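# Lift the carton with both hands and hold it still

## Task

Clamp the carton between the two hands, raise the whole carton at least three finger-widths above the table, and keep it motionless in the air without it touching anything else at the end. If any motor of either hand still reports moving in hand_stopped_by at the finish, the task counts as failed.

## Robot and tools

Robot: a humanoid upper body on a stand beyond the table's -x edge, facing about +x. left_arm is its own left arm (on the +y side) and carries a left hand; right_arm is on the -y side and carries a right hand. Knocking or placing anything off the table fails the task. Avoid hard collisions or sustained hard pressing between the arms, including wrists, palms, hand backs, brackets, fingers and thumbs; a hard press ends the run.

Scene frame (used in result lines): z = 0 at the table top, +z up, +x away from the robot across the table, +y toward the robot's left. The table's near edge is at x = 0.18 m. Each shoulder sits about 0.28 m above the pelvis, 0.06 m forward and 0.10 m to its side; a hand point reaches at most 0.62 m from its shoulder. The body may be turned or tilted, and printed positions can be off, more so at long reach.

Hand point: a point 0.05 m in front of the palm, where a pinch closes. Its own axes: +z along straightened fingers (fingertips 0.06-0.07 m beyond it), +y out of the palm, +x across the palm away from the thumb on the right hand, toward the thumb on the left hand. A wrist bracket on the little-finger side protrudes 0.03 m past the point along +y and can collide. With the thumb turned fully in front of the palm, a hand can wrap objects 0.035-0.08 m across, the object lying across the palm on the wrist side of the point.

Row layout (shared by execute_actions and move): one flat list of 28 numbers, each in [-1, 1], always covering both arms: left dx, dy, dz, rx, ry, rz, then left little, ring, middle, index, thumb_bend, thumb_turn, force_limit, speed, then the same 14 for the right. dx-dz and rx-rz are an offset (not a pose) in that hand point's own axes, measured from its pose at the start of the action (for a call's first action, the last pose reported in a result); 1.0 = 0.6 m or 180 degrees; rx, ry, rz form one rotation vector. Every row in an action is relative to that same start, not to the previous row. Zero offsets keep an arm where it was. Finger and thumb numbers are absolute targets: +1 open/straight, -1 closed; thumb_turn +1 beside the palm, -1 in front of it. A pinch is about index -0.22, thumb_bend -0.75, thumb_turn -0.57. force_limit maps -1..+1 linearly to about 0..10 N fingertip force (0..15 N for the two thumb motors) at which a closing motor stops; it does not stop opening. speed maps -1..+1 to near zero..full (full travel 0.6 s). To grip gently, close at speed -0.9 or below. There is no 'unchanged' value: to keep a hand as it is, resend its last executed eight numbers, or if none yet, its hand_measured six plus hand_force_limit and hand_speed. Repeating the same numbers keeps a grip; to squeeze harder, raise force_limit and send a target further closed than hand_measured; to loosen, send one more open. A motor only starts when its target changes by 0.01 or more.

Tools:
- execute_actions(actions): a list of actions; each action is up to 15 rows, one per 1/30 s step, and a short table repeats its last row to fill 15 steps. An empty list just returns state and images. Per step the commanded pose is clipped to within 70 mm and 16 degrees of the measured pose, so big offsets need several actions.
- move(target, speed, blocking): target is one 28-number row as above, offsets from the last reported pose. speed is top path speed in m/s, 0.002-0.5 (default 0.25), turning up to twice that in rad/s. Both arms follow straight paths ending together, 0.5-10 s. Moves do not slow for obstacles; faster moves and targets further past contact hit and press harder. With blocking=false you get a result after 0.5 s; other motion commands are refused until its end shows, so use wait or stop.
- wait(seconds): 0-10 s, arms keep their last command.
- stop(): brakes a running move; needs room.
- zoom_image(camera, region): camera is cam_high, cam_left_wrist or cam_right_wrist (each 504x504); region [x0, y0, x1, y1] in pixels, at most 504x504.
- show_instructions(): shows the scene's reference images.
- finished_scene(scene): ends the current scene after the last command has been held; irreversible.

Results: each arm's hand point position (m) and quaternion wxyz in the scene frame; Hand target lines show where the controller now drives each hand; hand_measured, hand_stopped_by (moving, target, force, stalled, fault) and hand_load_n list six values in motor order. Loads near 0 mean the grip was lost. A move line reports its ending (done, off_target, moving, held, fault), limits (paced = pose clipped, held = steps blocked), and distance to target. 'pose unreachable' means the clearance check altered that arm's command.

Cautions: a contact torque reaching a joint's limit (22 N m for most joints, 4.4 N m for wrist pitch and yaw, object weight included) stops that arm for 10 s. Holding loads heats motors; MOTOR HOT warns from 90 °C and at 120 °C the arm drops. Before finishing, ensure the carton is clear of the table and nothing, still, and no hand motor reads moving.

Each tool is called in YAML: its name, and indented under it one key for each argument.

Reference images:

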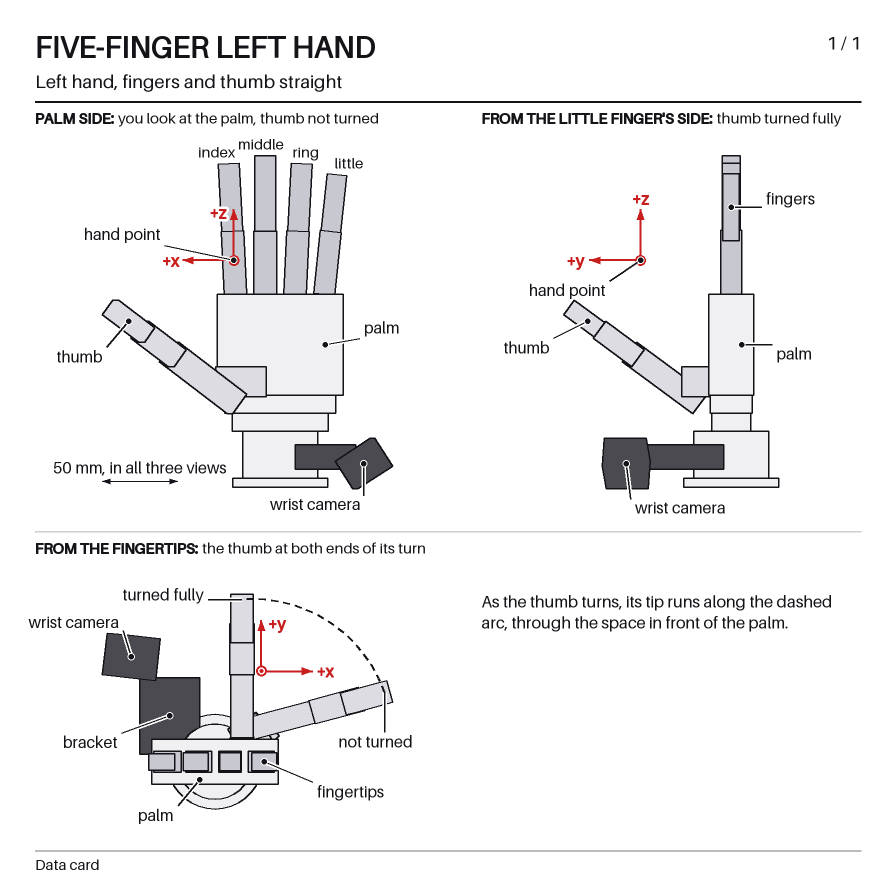

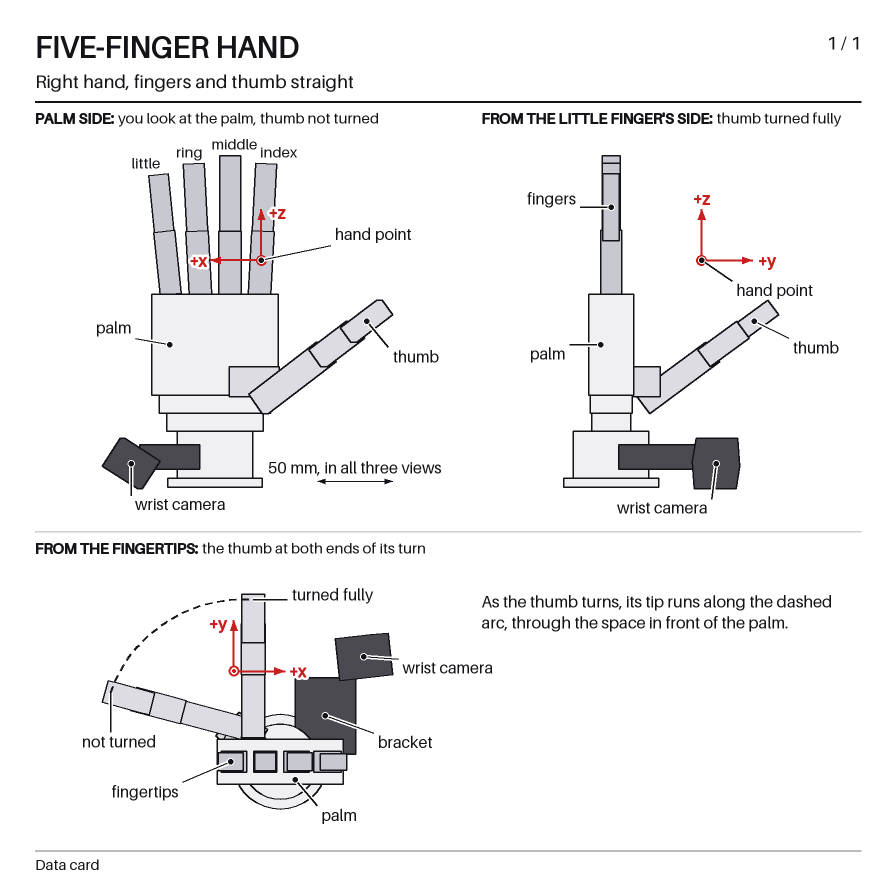

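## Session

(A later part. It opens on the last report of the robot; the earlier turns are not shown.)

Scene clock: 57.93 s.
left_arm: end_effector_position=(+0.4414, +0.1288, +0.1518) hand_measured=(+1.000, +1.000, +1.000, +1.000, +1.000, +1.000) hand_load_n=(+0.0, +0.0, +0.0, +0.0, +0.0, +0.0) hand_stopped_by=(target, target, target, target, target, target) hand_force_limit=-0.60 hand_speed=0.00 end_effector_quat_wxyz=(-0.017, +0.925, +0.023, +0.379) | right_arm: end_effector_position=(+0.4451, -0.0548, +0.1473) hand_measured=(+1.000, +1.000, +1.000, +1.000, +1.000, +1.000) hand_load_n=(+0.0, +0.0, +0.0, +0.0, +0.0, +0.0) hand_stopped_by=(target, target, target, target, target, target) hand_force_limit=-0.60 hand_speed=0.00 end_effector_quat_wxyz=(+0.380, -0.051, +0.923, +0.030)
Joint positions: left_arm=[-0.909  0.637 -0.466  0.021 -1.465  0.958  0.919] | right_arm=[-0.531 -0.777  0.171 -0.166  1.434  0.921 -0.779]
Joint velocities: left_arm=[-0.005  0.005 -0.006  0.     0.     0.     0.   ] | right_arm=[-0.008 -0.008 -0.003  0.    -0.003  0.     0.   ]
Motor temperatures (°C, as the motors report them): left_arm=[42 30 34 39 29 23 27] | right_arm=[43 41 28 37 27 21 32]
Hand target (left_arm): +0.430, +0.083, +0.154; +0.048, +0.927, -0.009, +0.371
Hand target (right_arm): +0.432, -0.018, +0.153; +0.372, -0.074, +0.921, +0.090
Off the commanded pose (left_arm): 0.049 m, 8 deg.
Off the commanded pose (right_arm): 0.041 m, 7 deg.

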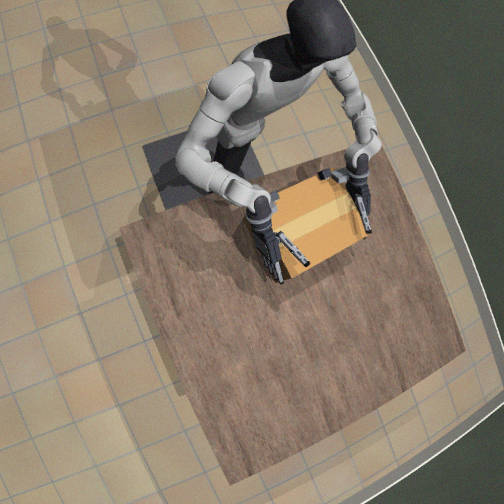

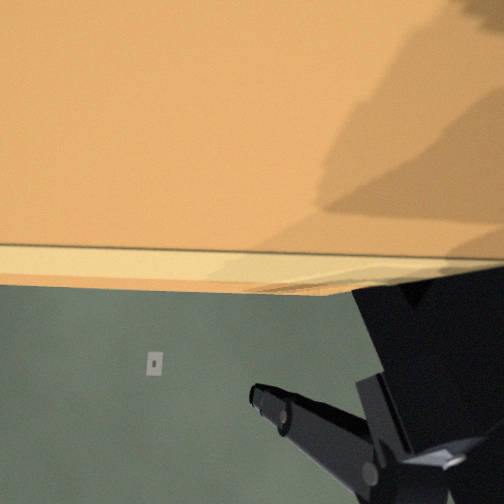

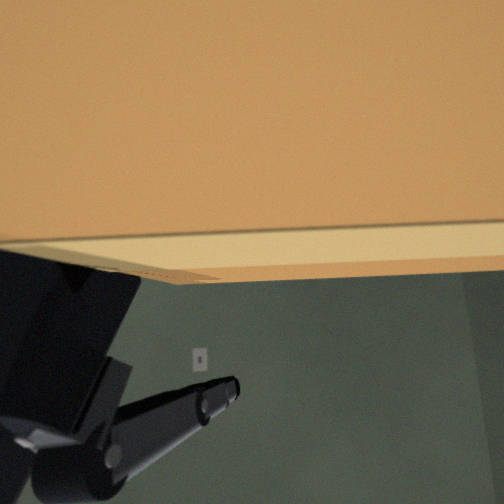

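execute_actions:
  actions:
    - [[0,0.06,-0.012,-0.035,0,0,1,1,1,1,1,1,-0.6,0,0,0.05,-0.015,-0.03,0,0,1,1,1,1,1,1,-0.6,0],[0,0.04,-0.008,-0.025,0,0,1,1,1,1,1,1,-0.6,0,0,0.035,-0.01,-0.02,0,0,1,1,1,1,1,1,-0.6,0],[0,0.02,-0.005,-0.012,0,0,1,1,1,1,1,1,-0.6,0,0,0.018,-0.005,-0.01,0,0,1,1,1,1,1,1,-0.6,0],[0,0.0,-0.003,0,0,0,1,1,1,1,1,1,-0.6,0,0,0.0,-0.003,0,0,0,1,1,1,1,1,1,-0.6,0],[-0.005,-0.01,-0.005,0,0,0,1,1,1,1,1,1,-0.6,0,0.005,-0.01,-0.005,0,0,0,1,1,1,1,1,1,-0.6,0],[-0.01,-0.014,-0.01,0,0,0,1,1,1,1,1,1,-0.6,0,0.01,-0.014,-0.01,0,0,0,1,1,1,1,1,1,-0.6,0],[-0.015,-0.014,-0.015,0,0,0,1,1,1,1,1,1,-0.6,0,0.015,-0.014,-0.015,0,0,0,1,1,1,1,1,1,-0.6,0],[-0.02,-0.014,-0.02,0,0,0,1,1,1,1,1,1,-0.6,0,0.02,-0.014,-0.02,0,0,0,1,1,1,1,1,1,-0.6,0],[-0.025,-0.014,-0.025,0,0,0,1,1,1,1,1,1,-0.6,0,0.025,-0.014,-0.025,0,0,0,1,1,1,1,1,1,-0.6,0],[-0.03,-0.014,-0.03,0,0,0,1,1,1,1,1,1,-0.6,0,0.03,-0.014,-0.03,0,0,0,1,1,1,1,1,1,-0.6,0]]

Scene clock: 60.43 s.
left_arm: end_effector_position=(+0.4151, +0.1355, +0.1495) hand_measured=(+1.000, +1.000, +1.000, +1.000, +1.000, +1.000) hand_load_n=(+0.0, +0.0, +0.0, +0.0, +0.0, +0.0) hand_stopped_by=(target, target, target, target, target, target) hand_force_limit=-0.60 hand_speed=0.00 end_effector_quat_wxyz=(-0.020, +0.926, +0.019, +0.377) | right_arm: end_effector_position=(+0.4194, -0.0665, +0.1435) hand_measured=(+1.000, +1.000, +1.000, +1.000, +1.000, +1.000) hand_load_n=(+0.0, +0.0, +0.0, +0.0, +0.0, +0.0) hand_stopped_by=(target, target, target, target, target, target) hand_force_limit=-0.60 hand_speed=0.00 end_effector_quat_wxyz=(+0.375, -0.055, +0.925, +0.027)
Joint positions: left_arm=[-0.794  0.71  -0.426 -0.147 -1.544  0.966  0.992] | right_arm=[-0.384 -0.825  0.114 -0.307  1.473  0.912 -0.799]
Joint velocities: left_arm=[ 0.035  0.     0.031 -0.104 -0.074  0.     0.088] | right_arm=[ 0.035  0.014 -0.041 -0.063  0.011 -0.009 -0.038]
Motor temperatures (°C, as the motors report them): left_arm=[42 30 34 39 29 23 27] | right_arm=[43 41 27 36 27 21 32]
Hand target (left_arm): +0.416, +0.136, +0.152; -0.019, +0.925, +0.021, +0.379
Hand target (right_arm): +0.421, -0.066, +0.147; +0.380, -0.052, +0.923, +0.028
Off the commanded pose (left_arm): 0.003 m, 1 deg.
Off the commanded pose (right_arm): 0.004 m, 1 deg.

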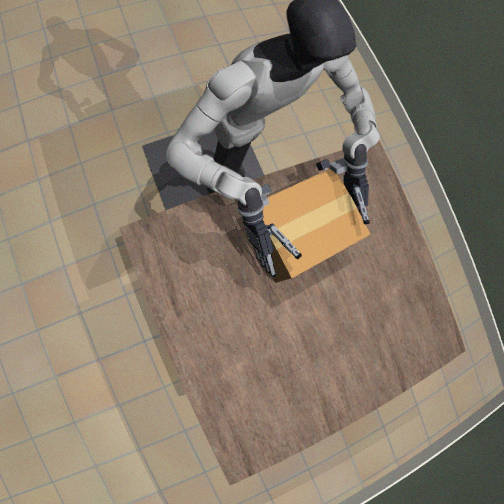

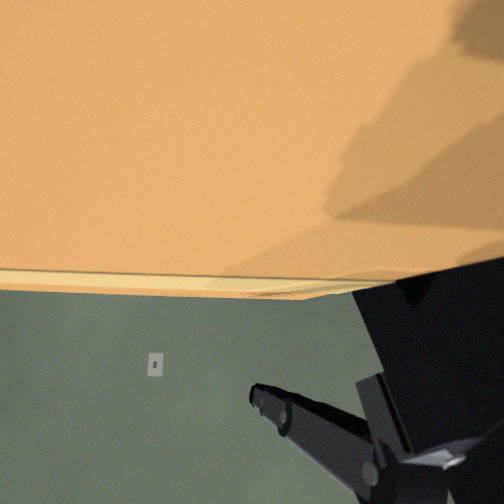

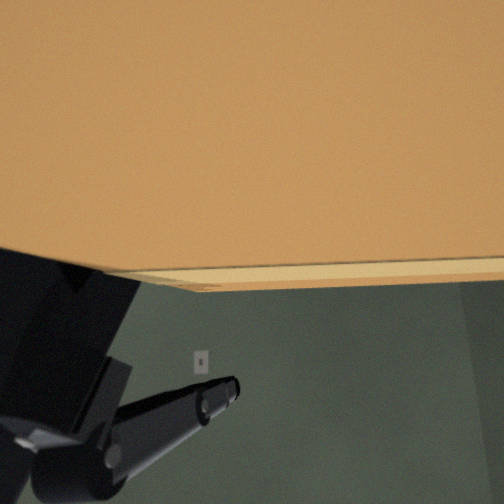

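zoom_image:
  camera: "cam_high"
  region: [230, 130, 400, 300]

execute_actions:
  actions:
    - [[-0.002,0,0.0,0,0,0,1,1,1,1,1,1,-0.6,0,0.0,0,0,0,0,0,1,1,1,1,1,1,-0.6,0],[-0.004,0,0.004,0,0,0,1,1,1,1,1,1,-0.6,0,0.004,0,0.004,0,0,0,1,1,1,1,1,1,-0.6,0],[-0.007,0,0.007,0,0,0,1,1,1,1,1,1,-0.6,0,0.007,0,0.007,0,0,0,1,1,1,1,1,1,-0.6,0],[-0.010,0,0.010,0,0,0,1,1,1,1,1,1,-0.6,0,0.010,0,0.010,0,0,0,1,1,1,1,1,1,-0.6,0],[-0.013,0,0.013,0,0,0,1,1,1,1,1,1,-0.6,0,0.013,0,0.013,0,0,0,1,1,1,1,1,1,-0.6,0],[-0.016,0,0.016,0,0,0,1,1,1,1,1,1,-0.6,0,0.015,0,0.015,0,0,0,1,1,1,1,1,1,-0.6,0]]

Region (230, 130, 400, 300) of cam_high's 504x504 image, scaled by 2.965, with more detail than that image has.

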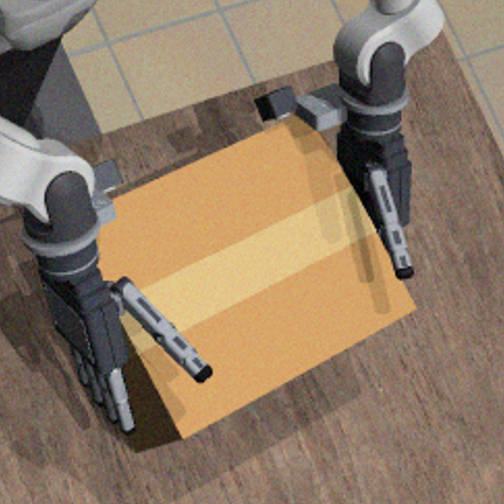

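Scene clock: 61.23 s.
left_arm: end_effector_position=(+0.4140, +0.1366, +0.1353) hand_measured=(+1.000, +1.000, +1.000, +1.000, +1.000, +1.000) hand_load_n=(+0.0, +0.0, +0.0, +0.0, +0.0, +0.0) hand_stopped_by=(target, target, target, target, target, target) hand_force_limit=-0.60 hand_speed=0.00 end_effector_quat_wxyz=(-0.020, +0.927, +0.019, +0.375) | right_arm: end_effector_position=(+0.4188, -0.0666, +0.1305) hand_measured=(+1.000, +1.000, +1.000, +1.000, +1.000, +1.000) hand_load_n=(+0.0, +0.0, +0.0, +0.0, +0.0, +0.0) hand_stopped_by=(target, target, target, target, target, target) hand_force_limit=-0.60 hand_speed=0.00 end_effector_quat_wxyz=(+0.374, -0.054, +0.926, +0.027)
Joint positions: left_arm=[-0.762  0.705 -0.453 -0.129 -1.469  0.928  0.928] | right_arm=[-0.364 -0.805  0.146 -0.28   1.402  0.874 -0.747]
Joint velocities: left_arm=[-0.015 -0.002 -0.005 -0.008 -0.005 -0.003 -0.002] | right_arm=[ 0.003 -0.009  0.     0.    -0.009 -0.003  0.001]
Motor temperatures (°C, as the motors report them): left_arm=[41 30 34 39 29 23 26] | right_arm=[43 41 28 36 27 21 32]
Hand target (left_arm): +0.415, +0.136, +0.136; -0.020, +0.926, +0.019, +0.377
Hand target (right_arm): +0.420, -0.067, +0.131; +0.375, -0.054, +0.925, +0.027
Off the commanded pose (left_arm): 0.001 m, 0 deg.
Off the commanded pose (right_arm): 0.001 m, 0 deg.

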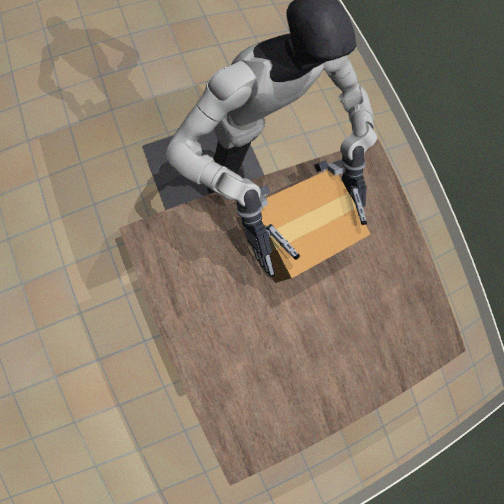

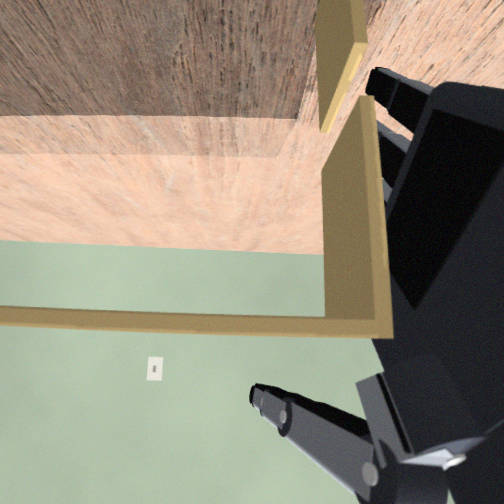

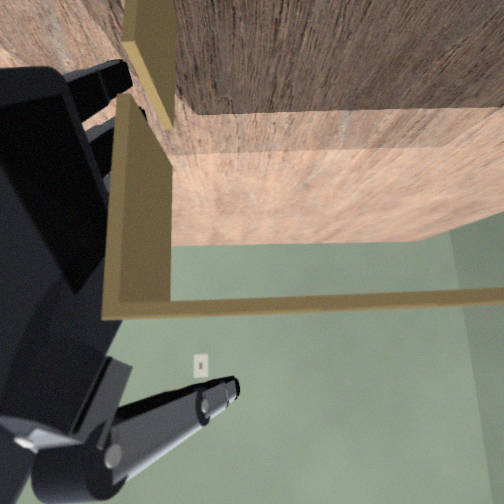

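execute_actions:
  actions:
    - [[0,0.006,0,0,0,0,1,1,1,1,1,1,-0.6,0,0,0.006,0,0,0,0,1,1,1,1,1,1,-0.6,0],[0,0.012,0,0,0,0,1,1,1,1,1,1,-0.6,0,0,0.012,0,0,0,0,1,1,1,1,1,1,-0.6,0],[0,0.018,0,0,0,0,1,1,1,1,1,1,-0.6,0,0,0.018,0,0,0,0,1,1,1,1,1,1,-0.6,0],[-0.002,0.027,-0.002,-0.005,0,0,1,1,1,1,1,1,-0.6,0,0,0.026,-0.002,-0.005,0,0,1,1,1,1,1,1,-0.6,0],[-0.003,0.036,-0.004,-0.011,0,0,1,1,1,1,1,1,-0.6,0,0.001,0.034,-0.004,-0.01,0,0,1,1,1,1,1,1,-0.6,0],[-0.005,0.045,-0.007,-0.016,0,0,1,1,1,1,1,1,-0.6,0,0.002,0.042,-0.006,-0.015,0,0,1,1,1,1,1,1,-0.6,0],[-0.006,0.055,-0.009,-0.022,0,0,1,1,1,1,1,1,-0.6,0,0.002,0.05,-0.009,-0.02,0,0,1,1,1,1,1,1,-0.6,0],[-0.008,0.064,-0.011,-0.027,0,0,1,1,1,1,1,1,-0.6,0,0.003,0.058,-0.011,-0.025,0,0,1,1,1,1,1,1,-0.6,0],[-0.009,0.073,-0.014,-0.033,0,0,1,1,1,1,1,1,-0.6,0,0.004,0.066,-0.013,-0.03,0,0,1,1,1,1,1,1,-0.6,0],[-0.011,0.082,-0.016,-0.038,0,0,1,1,1,1,1,1,-0.6,0,0.004,0.074,-0.015,-0.035,0,0,1,1,1,1,1,1,-0.6,0],[-0.012,0.092,-0.018,-0.044,0,0,1,1,1,1,1,1,-0.6,0,0.005,0.082,-0.018,-0.04,0,0,1,1,1,1,1,1,-0.6,0],[-0.014,0.101,-0.021,-0.05,0,0,1,1,1,1,1,1,-0.6,0,0.005,0.09,-0.02,-0.045,0,0,1,1,1,1,1,1,-0.6,0],[-0.015,0.11,-0.023,-0.055,0,0,1,1,1,1,1,1,-0.6,0,0.006,0.098,-0.022,-0.05,0,0,1,1,1,1,1,1,-0.6,0]]

wait:
  seconds: 0.2

Scene clock: 62.37 s.
left_arm: end_effector_position=(+0.4148, +0.1287, +0.1344) hand_measured=(+1.000, +1.000, +1.000, +1.000, +1.000, +1.000) hand_load_n=(+0.0, +0.0, +0.0, +0.0, +0.0, +0.0) hand_stopped_by=(target, target, target, target, target, target) hand_force_limit=-0.60 hand_speed=0.00 end_effector_quat_wxyz=(-0.020, +0.923, +0.030, +0.383) | right_arm: end_effector_position=(+0.4180, -0.0590, +0.1301) hand_measured=(+1.000, +1.000, +1.000, +1.000, +1.000, +1.000) hand_load_n=(+0.0, +0.0, +0.0, +0.0, +0.0, +0.0) hand_stopped_by=(target, target, target, target, target, target) hand_force_limit=-0.60 hand_speed=0.00 end_effector_quat_wxyz=(+0.377, -0.050, +0.925, +0.023)
Joint positions: left_arm=[-0.742  0.662 -0.463 -0.147 -1.445  0.893  0.969] | right_arm=[-0.374 -0.766  0.161 -0.298  1.397  0.873 -0.803]
Joint velocities: left_arm=[ 0.031 -0.008  0.    -0.02   0.037 -0.046 -0.023] | right_arm=[ 0.014  0.028 -0.017 -0.015 -0.035 -0.016  0.   ]
Motor temperatures (°C, as the motors report them): left_arm=[41 30 34 39 29 23 26] | right_arm=[43 41 28 36 27 21 31]
Hand target (left_arm): +0.398, +0.073, +0.138; +0.059, +0.926, -0.013, +0.373
Hand target (right_arm): +0.398, -0.013, +0.139; +0.368, -0.084, +0.921, +0.099
Off the commanded pose (left_arm): 0.060 m, 10 deg.
Off the commanded pose (right_arm): 0.053 m, 10 deg.

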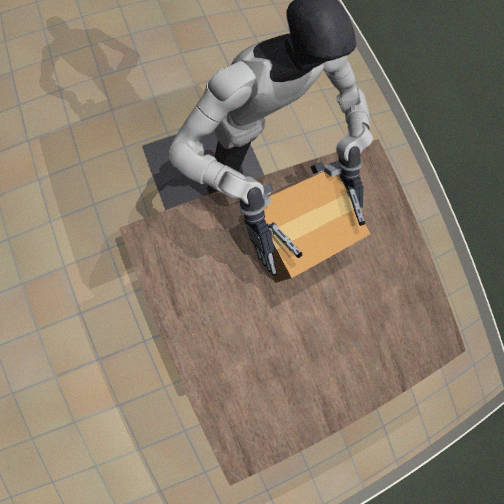

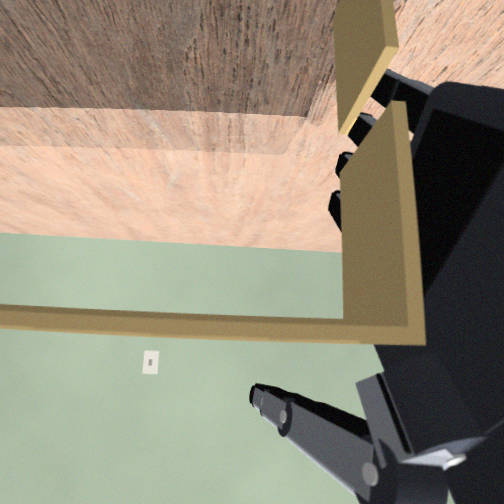

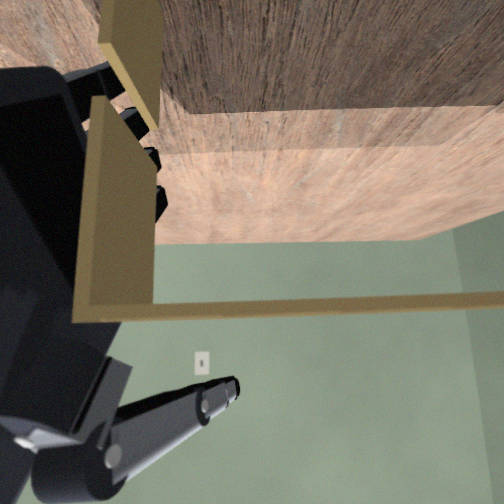

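Scene clock: 62.57 s.
left_arm: end_effector_position=(+0.4148, +0.1287, +0.1344) hand_measured=(+1.000, +1.000, +1.000, +1.000, +1.000, +1.000) hand_load_n=(+0.0, +0.0, +0.0, +0.0, +0.0, +0.0) hand_stopped_by=(target, target, target, target, target, target) hand_force_limit=-0.60 hand_speed=0.00 end_effector_quat_wxyz=(-0.020, +0.923, +0.030, +0.384) | right_arm: end_effector_position=(+0.4180, -0.0590, +0.1301) hand_measured=(+1.000, +1.000, +1.000, +1.000, +1.000, +1.000) hand_load_n=(+0.0, +0.0, +0.0, +0.0, +0.0, +0.0) hand_stopped_by=(target, target, target, target, target, target) hand_force_limit=-0.60 hand_speed=0.00 end_effector_quat_wxyz=(+0.377, -0.050, +0.924, +0.023)
Joint positions: left_arm=[-0.741  0.662 -0.463 -0.148 -1.443  0.891  0.968] | right_arm=[-0.373 -0.766  0.161 -0.298  1.396  0.872 -0.803]
Joint velocities: left_arm=[-0.003 -0.005 -0.003  0.    -0.002  0.     0.   ] | right_arm=[-0.005  0.    -0.017 -0.002 -0.003  0.     0.   ]
Motor temperatures (°C, as the motors report them): left_arm=[41 30 34 39 29 23 26] | right_arm=[43 41 28 36 27 21 31]
Hand target (left_arm): +0.398, +0.073, +0.138; +0.059, +0.926, -0.013, +0.373
Hand target (right_arm): +0.398, -0.013, +0.139; +0.368, -0.084, +0.921, +0.099
Off the commanded pose (left_arm): 0.060 m, 10 deg.
Off the commanded pose (right_arm): 0.053 m, 10 deg.
wait: 0.20 s; at rest by 0.17 s

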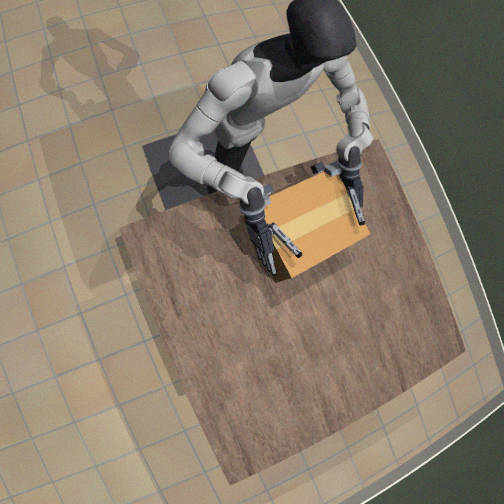

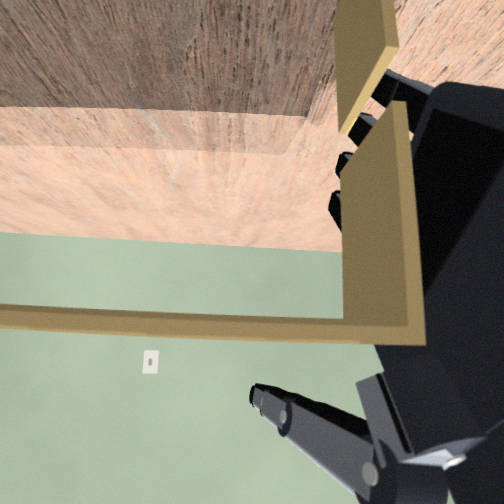

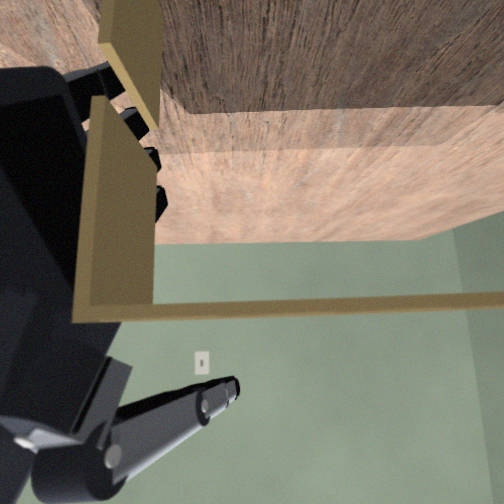

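execute_actions:
  actions:
    - [[-0.012,0.098,-0.026,-0.058,-0.007,0.005,1,1,1,1,1,1,-0.6,0,0.004,0.086,-0.0245,-0.054,0.002,-0.001,1,1,1,1,1,1,-0.6,0],[-0.010,0.098,-0.028,-0.059,-0.006,0.005,1,1,1,1,1,1,-0.6,0,0.002,0.086,-0.0265,-0.055,0.001,-0.001,1,1,1,1,1,1,-0.6,0],[-0.008,0.098,-0.030,-0.060,-0.005,0.004,1,1,1,1,1,1,-0.6,0,0.0,0.087,-0.0285,-0.056,0.0,0,1,1,1,1,1,1,-0.6,0],[-0.006,0.099,-0.032,-0.060,-0.004,0.003,1,1,1,1,1,1,-0.6,0,-0.002,0.087,-0.0305,-0.057,-0.001,0.001,1,1,1,1,1,1,-0.6,0],[-0.004,0.099,-0.034,-0.061,-0.003,0.003,1,1,1,1,1,1,-0.6,0,-0.004,0.087,-0.0325,-0.058,-0.002,0.001,1,1,1,1,1,1,-0.6,0],[-0.002,0.099,-0.036,-0.062,-0.002,0.002,1,1,1,1,1,1,-0.6,0,-0.006,0.088,-0.0345,-0.058,-0.003,0.002,1,1,1,1,1,1,-0.6,0],[0.0,0.1,-0.038,-0.063,-0.001,0.001,1,1,1,1,1,1,-0.6,0,-0.008,0.088,-0.0365,-0.059,-0.004,0.003,1,1,1,1,1,1,-0.6,0],[0.002,0.1,-0.040,-0.064,0,0.001,1,1,1,1,1,1,-0.6,0,-0.010,0.088,-0.0385,-0.060,-0.005,0.003,1,1,1,1,1,1,-0.6,0],[0.004,0.1,-0.042,-0.065,0.001,0,1,1,1,1,1,1,-0.6,0,-0.012,0.089,-0.0405,-0.061,-0.006,0.004,1,1,1,1,1,1,-0.6,0],[0.006,0.1,-0.044,-0.065,0.002,-0.001,1,1,1,1,1,1,-0.6,0,-0.014,0.089,-0.0425,-0.062,-0.007,0.005,1,1,1,1,1,1,-0.6,0],[0.008,0.1,-0.046,-0.066,0.003,-0.001,1,1,1,1,1,1,-0.6,0,-0.016,0.089,-0.0445,-0.063,-0.008,0.005,1,1,1,1,1,1,-0.6,0],[0.010,0.1,-0.048,-0.067,0.004,-0.002,1,1,1,1,1,1,-0.6,0,-0.018,0.089,-0.0465,-0.064,-0.009,0.006,1,1,1,1,1,1,-0.6,0]]

Scene clock: 63.63 s.
left_arm: end_effector_position=(+0.4124, +0.1279, +0.1413) hand_measured=(+1.000, +1.000, +1.000, +1.000, +1.000, +1.000) hand_load_n=(+0.0, +0.0, +0.0, +0.0, +0.0, +0.0) hand_stopped_by=(target, target, target, target, target, target) hand_force_limit=-0.60 hand_speed=0.00 end_effector_quat_wxyz=(-0.005, +0.922, +0.039, +0.386) | right_arm: end_effector_position=(+0.4138, -0.0581, +0.1383) hand_measured=(+1.000, +1.000, +1.000, +1.000, +1.000, +1.000) hand_load_n=(+0.0, +0.0, +0.0, +0.0, +0.0, +0.0) hand_stopped_by=(target, target, target, target, target, target) hand_force_limit=-0.60 hand_speed=0.00 end_effector_quat_wxyz=(+0.380, -0.044, +0.923, +0.041)
Joint positions: left_arm=[-0.721  0.661 -0.421 -0.178 -1.473  0.903  0.978] | right_arm=[-0.34  -0.767  0.114 -0.336  1.425  0.88  -0.793]
Joint velocities: left_arm=[-0.064  0.005  0.175 -0.117  0.005 -0.048  0.   ] | right_arm=[-0.06   0.006 -0.178 -0.13   0.018 -0.071  0.012]
Motor temperatures (°C, as the motors report them): left_arm=[41 30 34 39 29 23 26] | right_arm=[43 41 28 36 27 21 32]
Hand target (left_arm): +0.400, +0.070, +0.158; +0.077, +0.918, -0.009, +0.389
Hand target (right_arm): +0.398, -0.011, +0.158; +0.383, -0.082, +0.912, +0.119
Off the commanded pose (left_arm): 0.064 m, 11 deg.
Off the commanded pose (right_arm): 0.056 m, 10 deg.

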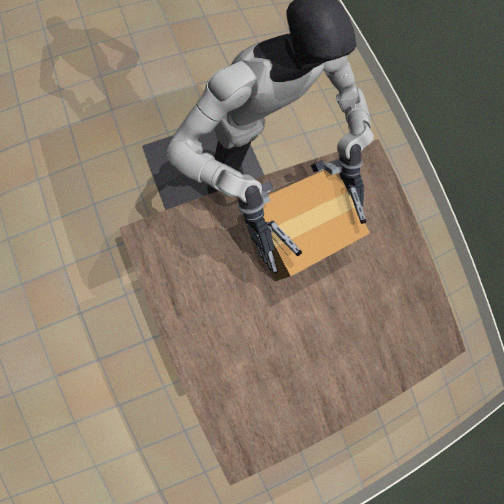

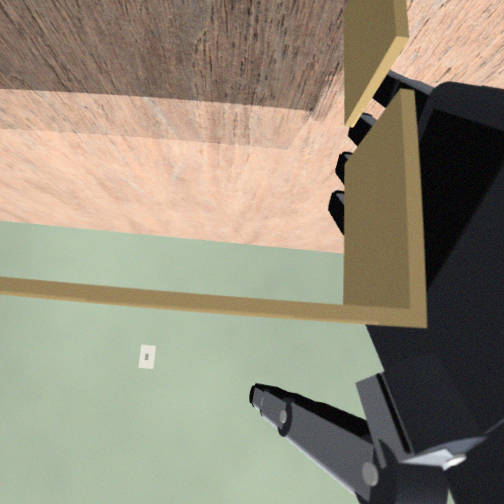

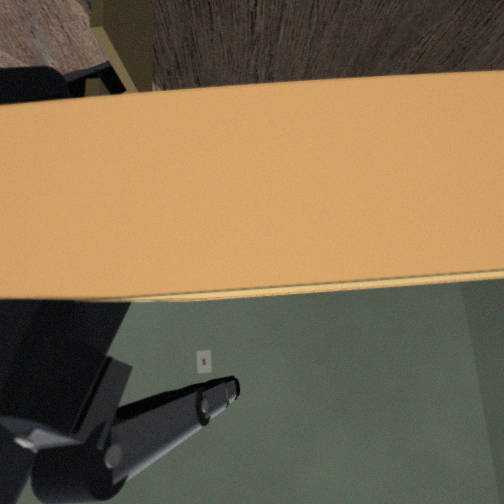

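execute_actions:
  actions: []

Scene clock: 70.77 s.
left_arm: end_effector_position=(+0.4168, +0.1292, +0.1507) hand_measured=(+1.000, +1.000, +1.000, +1.000, +1.000, +1.000) hand_load_n=(+0.0, +0.0, +0.0, +0.0, +0.0, +0.0) hand_stopped_by=(target, target, target, target, target, target) hand_force_limit=-0.60 hand_speed=0.00 end_effector_quat_wxyz=(-0.003, +0.917, +0.043, +0.397) | right_arm: end_effector_position=(+0.4182, -0.0567, +0.1475) hand_measured=(+1.000, +1.000, +1.000, +1.000, +1.000, +1.000) hand_load_n=(+0.0, +0.0, +0.0, +0.0, +0.0, +0.0) hand_stopped_by=(target, target, target, target, target, target) hand_force_limit=-0.60 hand_speed=0.00 end_effector_quat_wxyz=(+0.392, -0.042, +0.918, +0.046)
Joint positions: left_arm=[-0.73   0.663 -0.408 -0.185 -1.473  0.897  0.979] | right_arm=[-0.349 -0.767  0.102 -0.345  1.425  0.874 -0.792]
Joint velocities: left_arm=[ 0.    -0.006 -0.002 -0.002  0.003  0.     0.   ] | right_arm=[-0.002  0.002  0.011 -0.006 -0.003  0.     0.   ]
Motor temperatures (°C, as the motors report them): left_arm=[44 30 34 41 30 24 31] | right_arm=[46 41 27 39 28 22 39]
Hand target (left_arm): +0.400, +0.070, +0.158; +0.077, +0.918, -0.009, +0.389
Hand target (right_arm): +0.398, -0.011, +0.158; +0.383, -0.082, +0.912, +0.119
Off the commanded pose (left_arm): 0.064 m, 11 deg.
Off the commanded pose (right_arm): 0.053 m, 10 deg.

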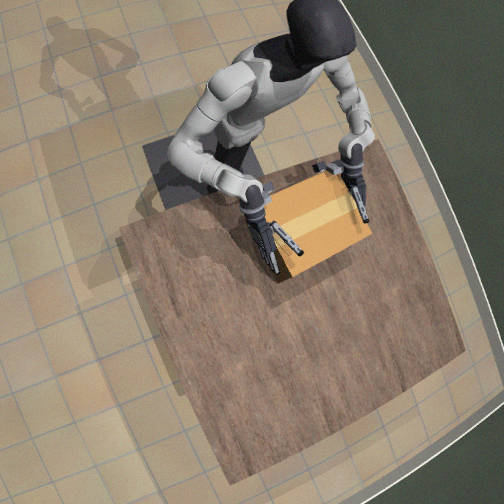

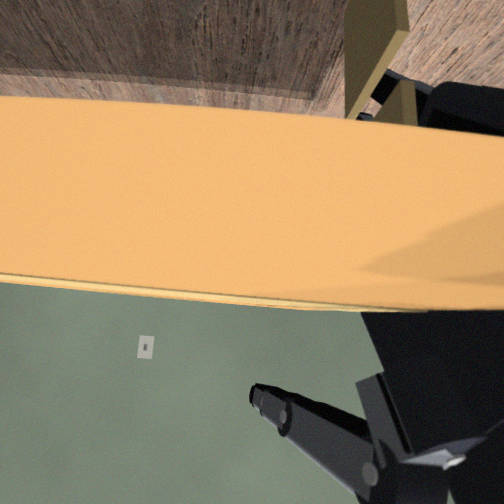

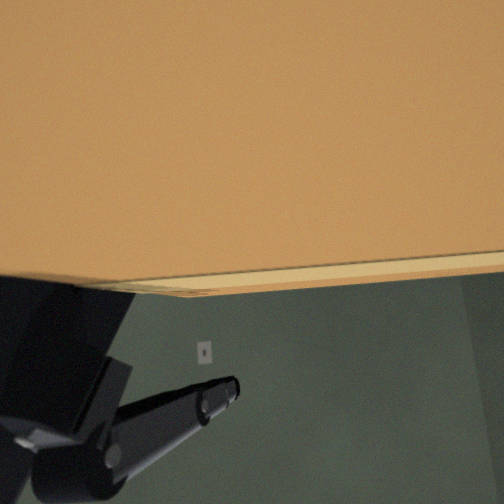

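zoom_image:
  camera: "cam_high"
  region: [230, 130, 400, 300]

Region (230, 130, 400, 300) of cam_high's 504x504 image, scaled by 2.965, with more detail than that image has.

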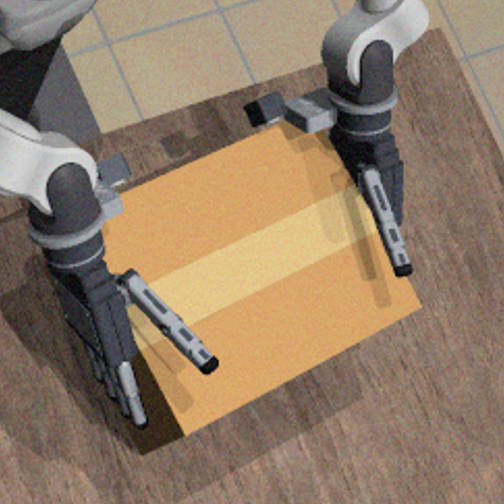

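execute_actions:
  actions:
    - [[-0.0174,0.1,-0.033,-0.0588,-0.007,0.0112,1,1,1,1,1,1,-0.6,0,0.007,0.0837,-0.0274,-0.0518,0.003,-0.0062,1,1,1,1,1,1,-0.6,0],[-0.017,0.1,-0.0334,-0.0576,-0.007,0.0124,1,1,1,1,1,1,-0.6,0,0.0066,0.0839,-0.0278,-0.0506,0.003,-0.0074,1,1,1,1,1,1,-0.6,0],[-0.0166,0.1002,-0.0338,-0.0563,-0.007,0.0137,1,1,1,1,1,1,-0.6,0,0.0062,0.0841,-0.0282,-0.0493,0.003,-0.0087,1,1,1,1,1,1,-0.6,0],[-0.0161,0.1004,-0.0342,-0.0551,-0.007,0.0149,1,1,1,1,1,1,-0.6,0,0.0058,0.0843,-0.0287,-0.0481,0.003,-0.0099,1,1,1,1,1,1,-0.6,0],[-0.0157,0.1006,-0.0346,-0.0539,-0.007,0.0161,1,1,1,1,1,1,-0.6,0,0.0053,0.0845,-0.0291,-0.0469,0.003,-0.0111,1,1,1,1,1,1,-0.6,0],[-0.0153,0.1008,-0.035,-0.0526,-0.007,0.0174,1,1,1,1,1,1,-0.6,0,0.0049,0.0847,-0.0295,-0.0456,0.003,-0.0124,1,1,1,1,1,1,-0.6,0],[-0.0149,0.101,-0.0355,-0.0514,-0.007,0.0186,1,1,1,1,1,1,-0.6,0,0.0045,0.0849,-0.0299,-0.0444,0.003,-0.0136,1,1,1,1,1,1,-0.6,0],[-0.0144,0.1012,-0.0359,-0.0502,-0.007,0.0198,1,1,1,1,1,1,-0.6,0,0.0041,0.0851,-0.0303,-0.0432,0.003,-0.0148,1,1,1,1,1,1,-0.6,0],[-0.014,0.1014,-0.0363,-0.0489,-0.007,0.0211,1,1,1,1,1,1,-0.6,0,0.0037,0.0853,-0.0307,-0.0419,0.003,-0.0161,1,1,1,1,1,1,-0.6,0],[-0.0136,0.1016,-0.0367,-0.0477,-0.007,0.0223,1,1,1,1,1,1,-0.6,0,0.0032,0.0855,-0.0312,-0.0407,0.003,-0.0173,1,1,1,1,1,1,-0.6,0],[-0.0131,0.1018,-0.0372,-0.0465,-0.007,0.0235,1,1,1,1,1,1,-0.6,0,0.0028,0.0857,-0.0316,-0.0395,0.003,-0.0185,1,1,1,1,1,1,-0.6,0],[-0.0127,0.102,-0.0376,-0.0452,-0.007,0.0248,1,1,1,1,1,1,-0.6,0,0.0024,0.0859,-0.032,-0.0382,0.003,-0.0198,1,1,1,1,1,1,-0.6,0],[-0.0123,0.102,-0.038,-0.044,-0.007,0.026,1,1,1,1,1,1,-0.6,0,0.002,0.086,-0.0324,-0.037,0.003,-0.021,1,1,1,1,1,1,-0.6,0]]

wait:
  seconds: 0.5

Scene clock: 72.43 s.
left_arm: end_effector_position=(+0.4143, +0.1304, +0.1562) hand_measured=(+1.000, +1.000, +1.000, +1.000, +1.000, +1.000) hand_load_n=(+0.0, +0.0, +0.0, +0.0, +0.0, +0.0) hand_stopped_by=(target, target, target, target, target, target) hand_force_limit=-0.60 hand_speed=0.00 end_effector_quat_wxyz=(-0.034, +0.918, +0.037, +0.394) | right_arm: end_effector_position=(+0.4174, -0.0576, +0.1545) hand_measured=(+1.000, +1.000, +1.000, +1.000, +1.000, +1.000) hand_load_n=(+0.0, +0.0, +0.0, +0.0, +0.0, +0.0) hand_stopped_by=(target, target, target, target, target, target) hand_force_limit=-0.60 hand_speed=0.00 end_effector_quat_wxyz=(+0.397, -0.051, +0.916, +0.015)
Joint positions: left_arm=[-0.76   0.649 -0.406 -0.215 -1.529  0.947  1.109] | right_arm=[-0.379 -0.769  0.1   -0.389  1.47   0.923 -0.911]
Joint velocities: left_arm=[-0.078 -0.031 -0.006 -0.015 -0.075  0.058  0.191] | right_arm=[-0.071 -0.026 -0.005 -0.035  0.089  0.082 -0.188]
Motor temperatures (°C, as the motors report them): left_arm=[45 31 34 42 30 24 32] | right_arm=[46 41 27 40 28 22 40]
Hand target (left_arm): +0.396, +0.070, +0.163; +0.045, +0.921, -0.022, +0.387
Hand target (right_arm): +0.395, -0.011, +0.163; +0.387, -0.098, +0.913, +0.085
Off the commanded pose (left_arm): 0.065 m, 11 deg.
Off the commanded pose (right_arm): 0.054 m, 10 deg.

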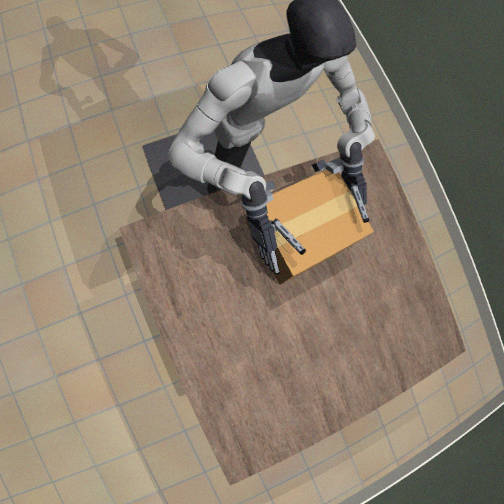

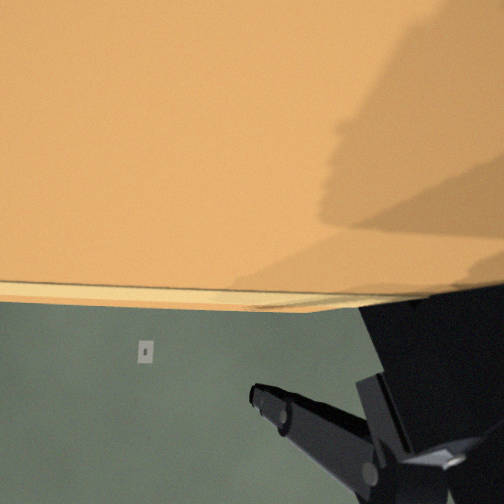

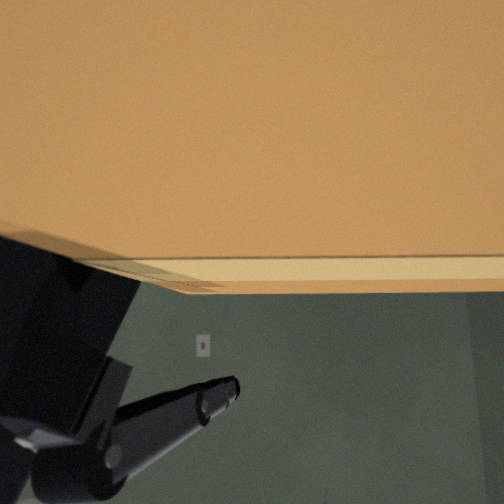

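Scene clock: 72.93 s.
left_arm: end_effector_position=(+0.4142, +0.1304, +0.1567) hand_measured=(+1.000, +1.000, +1.000, +1.000, +1.000, +1.000) hand_load_n=(+0.0, +0.0, +0.0, +0.0, +0.0, +0.0) hand_stopped_by=(target, target, target, target, target, target) hand_force_limit=-0.60 hand_speed=0.00 end_effector_quat_wxyz=(-0.036, +0.918, +0.036, +0.394) | right_arm: end_effector_position=(+0.4168, -0.0577, +0.1542) hand_measured=(+1.000, +1.000, +1.000, +1.000, +1.000, +1.000) hand_load_n=(+0.0, +0.0, +0.0, +0.0, +0.0, +0.0) hand_stopped_by=(target, target, target, target, target, target) hand_force_limit=-0.60 hand_speed=0.00 end_effector_quat_wxyz=(+0.395, -0.052, +0.917, +0.013)
Joint positions: left_arm=[-0.763  0.648 -0.406 -0.216 -1.533  0.951  1.119] | right_arm=[-0.381 -0.769  0.1   -0.391  1.475  0.929 -0.92 ]
Joint velocities: left_arm=[0.008 0.    0.003 0.002 0.    0.    0.   ] | right_arm=[-0.002  0.     0.002  0.005  0.011  0.     0.   ]
Motor temperatures (°C, as the motors report them): left_arm=[45 31 34 42 30 24 32] | right_arm=[46 40 27 40 28 22 40]
Hand target (left_arm): +0.396, +0.070, +0.163; +0.045, +0.921, -0.022, +0.387
Hand target (right_arm): +0.395, -0.011, +0.163; +0.387, -0.098, +0.913, +0.085
Off the commanded pose (left_arm): 0.065 m, 11 deg.
Off the commanded pose (right_arm): 0.054 m, 10 deg.
wait: 0.50 s; at rest by 0.17 s

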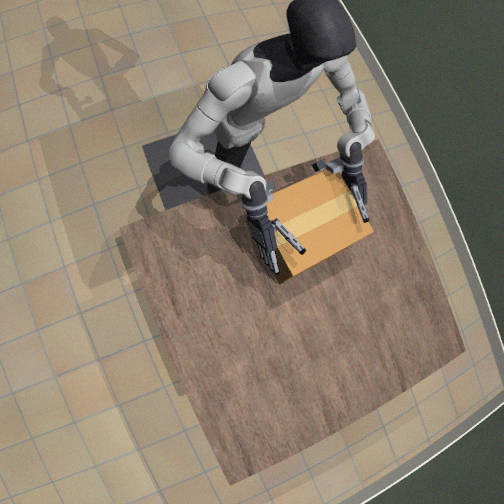

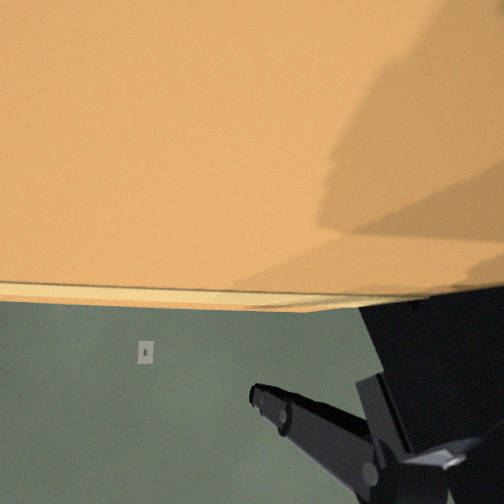

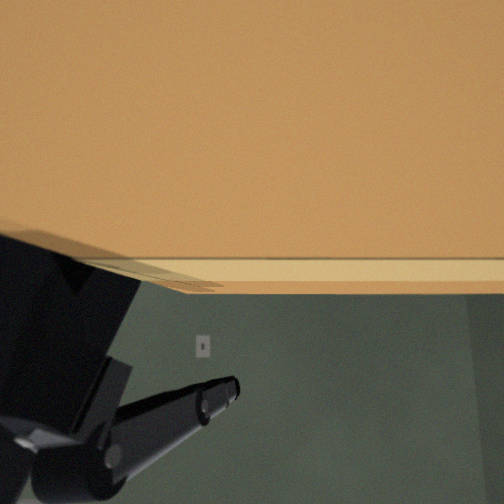

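zoom_image:
  camera: "cam_high"
  region: [230, 130, 400, 300]

Region (230, 130, 400, 300) of cam_high's 504x504 image, scaled by 2.965, with more detail than that image has.

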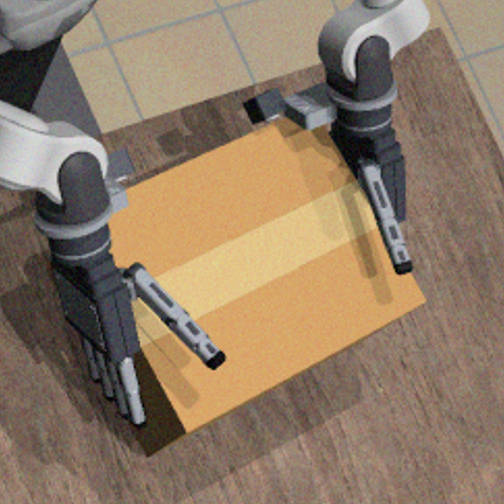

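execute_actions:
  actions:
    - [[-0.019,0.1,-0.0365,-0.062,-0.005,0.014,1,1,1,1,1,1,-0.6,0,0.0095,0.084,-0.029,-0.054,0.002,-0.009,1,1,1,1,1,1,-0.6,0],[-0.021,0.1,-0.0345,-0.062,-0.005,0.014,1,1,1,1,1,1,-0.6,0,0.0115,0.084,-0.027,-0.054,0.002,-0.009,1,1,1,1,1,1,-0.6,0],[-0.0235,0.1,-0.032,-0.062,-0.005,0.014,1,1,1,1,1,1,-0.6,0,0.014,0.084,-0.0245,-0.054,0.002,-0.009,1,1,1,1,1,1,-0.6,0],[-0.026,0.1,-0.0295,-0.062,-0.005,0.014,1,1,1,1,1,1,-0.6,0,0.0165,0.084,-0.022,-0.054,0.002,-0.009,1,1,1,1,1,1,-0.6,0],[-0.0285,0.1,-0.027,-0.062,-0.005,0.014,1,1,1,1,1,1,-0.6,0,0.019,0.084,-0.0195,-0.054,0.002,-0.009,1,1,1,1,1,1,-0.6,0],[-0.031,0.1,-0.0245,-0.062,-0.005,0.014,1,1,1,1,1,1,-0.6,0,0.0215,0.084,-0.017,-0.054,0.002,-0.009,1,1,1,1,1,1,-0.6,0],[-0.0335,0.1,-0.022,-0.062,-0.005,0.014,1,1,1,1,1,1,-0.6,0,0.024,0.084,-0.0145,-0.054,0.002,-0.009,1,1,1,1,1,1,-0.6,0],[-0.036,0.1,-0.0195,-0.062,-0.005,0.014,1,1,1,1,1,1,-0.6,0,0.0265,0.084,-0.012,-0.054,0.002,-0.009,1,1,1,1,1,1,-0.6,0],[-0.0385,0.1,-0.017,-0.062,-0.005,0.014,1,1,1,1,1,1,-0.6,0,0.029,0.084,-0.0095,-0.054,0.002,-0.009,1,1,1,1,1,1,-0.6,0],[-0.041,0.1,-0.0145,-0.062,-0.005,0.014,1,1,1,1,1,1,-0.6,0,0.0315,0.084,-0.007,-0.054,0.002,-0.009,1,1,1,1,1,1,-0.6,0]]
    - [[-0.015,0.085,-0.025,-0.052,-0.004,0.012,1,1,1,1,1,1,-0.6,0,0.008,0.07,-0.02,-0.045,0.002,-0.008,1,1,1,1,1,1,-0.6,0],[-0.012,0.066,-0.02,-0.041,-0.003,0.009,1,1,1,1,1,1,-0.6,0,0.006,0.055,-0.016,-0.036,0.001,-0.006,1,1,1,1,1,1,-0.6,0],[-0.009,0.048,-0.015,-0.03,-0.002,0.007,1,1,1,1,1,1,-0.6,0,0.004,0.04,-0.012,-0.026,0.001,-0.004,1,1,1,1,1,1,-0.6,0],[-0.006,0.03,-0.01,-0.019,-0.001,0.004,1,1,1,1,1,1,-0.6,0,0.003,0.025,-0.008,-0.016,0,-0.003,1,1,1,1,1,1,-0.6,0],[-0.003,0.012,-0.005,-0.008,0,0.002,1,1,1,1,1,1,-0.6,0,0.002,0.01,-0.004,-0.007,0,-0.001,1,1,1,1,1,1,-0.6,0],[-0.003,-0.004,-0.003,0,0,0,1,1,1,1,1,1,-0.6,0,0.003,-0.004,-0.003,0,0,0,1,1,1,1,1,1,-0.6,0],[-0.006,-0.012,-0.006,0,0,0,1,1,1,1,1,1,-0.6,0,0.006,-0.012,-0.006,0,0,0,1,1,1,1,1,1,-0.6,0],[-0.012,-0.012,-0.012,0,0,0,1,1,1,1,1,1,-0.6,0,0.012,-0.012,-0.012,0,0,0,1,1,1,1,1,1,-0.6,0],[-0.018,-0.012,-0.018,0,0,0,1,1,1,1,1,1,-0.6,0,0.018,-0.012,-0.018,0,0,0,1,1,1,1,1,1,-0.6,0],[-0.024,-0.012,-0.024,0,0,0,1,1,1,1,1,1,-0.6,0,0.024,-0.012,-0.024,0,0,0,1,1,1,1,1,1,-0.6,0],[-0.03,-0.012,-0.03,0,0,0,1,1,1,1,1,1,-0.6,0,0.03,-0.012,-0.03,0,0,0,1,1,1,1,1,1,-0.6,0],[-0.034,-0.012,-0.036,0,0,0,1,1,1,1,1,1,-0.6,0,0.034,-0.012,-0.036,0,0,0,1,1,1,1,1,1,-0.6,0]]

Scene clock: 75.03 s.
left_arm: end_effector_position=(+0.3805, +0.1340, +0.1390) hand_measured=(+1.000, +1.000, +1.000, +1.000, +1.000, +1.000) hand_load_n=(+0.0, +0.0, +0.0, +0.0, +0.0, +0.0) hand_stopped_by=(target, target, target, target, target, target) hand_force_limit=-0.60 hand_speed=0.00 end_effector_quat_wxyz=(-0.039, +0.918, +0.020, +0.395) | right_arm: end_effector_position=(+0.3888, -0.0683, +0.1404) hand_measured=(+1.000, +1.000, +1.000, +1.000, +1.000, +1.000) hand_load_n=(+0.0, +0.0, +0.0, +0.0, +0.0, +0.0) hand_stopped_by=(target, target, target, target, target, target) hand_force_limit=-0.60 hand_speed=0.00 end_effector_quat_wxyz=(+0.403, -0.064, +0.913, +0.008)
Joint positions: left_arm=[-0.581  0.717 -0.398 -0.391 -1.48   0.918  1.085] | right_arm=[-0.182 -0.799  0.087 -0.519  1.363  0.851 -0.829]
Joint velocities: left_arm=[ 0.282  0.049  0.028 -0.307 -0.15   0.     0.188] | right_arm=[ 0.353  0.    -0.08  -0.255  0.009 -0.014 -0.036]
Motor temperatures (°C, as the motors report them): left_arm=[45 31 34 42 30 24 33] | right_arm=[47 40 27 40 28 22 40]
Hand target (left_arm): +0.380, +0.135, +0.142; -0.039, +0.916, +0.024, +0.398
Hand target (right_arm): +0.389, -0.069, +0.144; +0.408, -0.061, +0.911, +0.008
Off the commanded pose (left_arm): 0.004 m, 1 deg.
Off the commanded pose (right_arm): 0.004 m, 1 deg.

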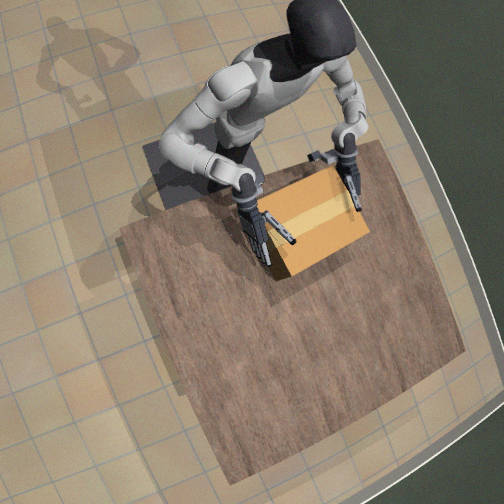

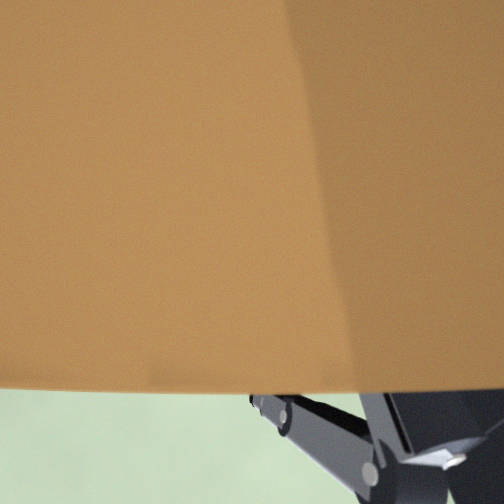

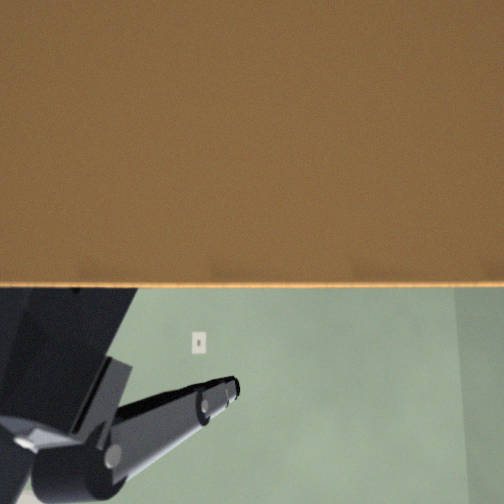

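zoom_image:
  camera: "cam_high"
  region: [230, 130, 400, 300]

Region (230, 130, 400, 300) of cam_high's 504x504 image, scaled by 2.965, with more detail than that image has.

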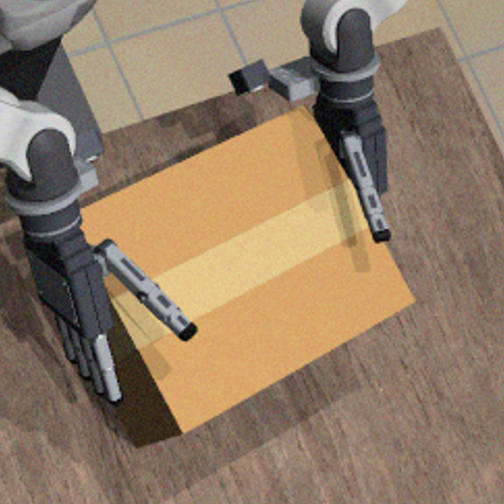

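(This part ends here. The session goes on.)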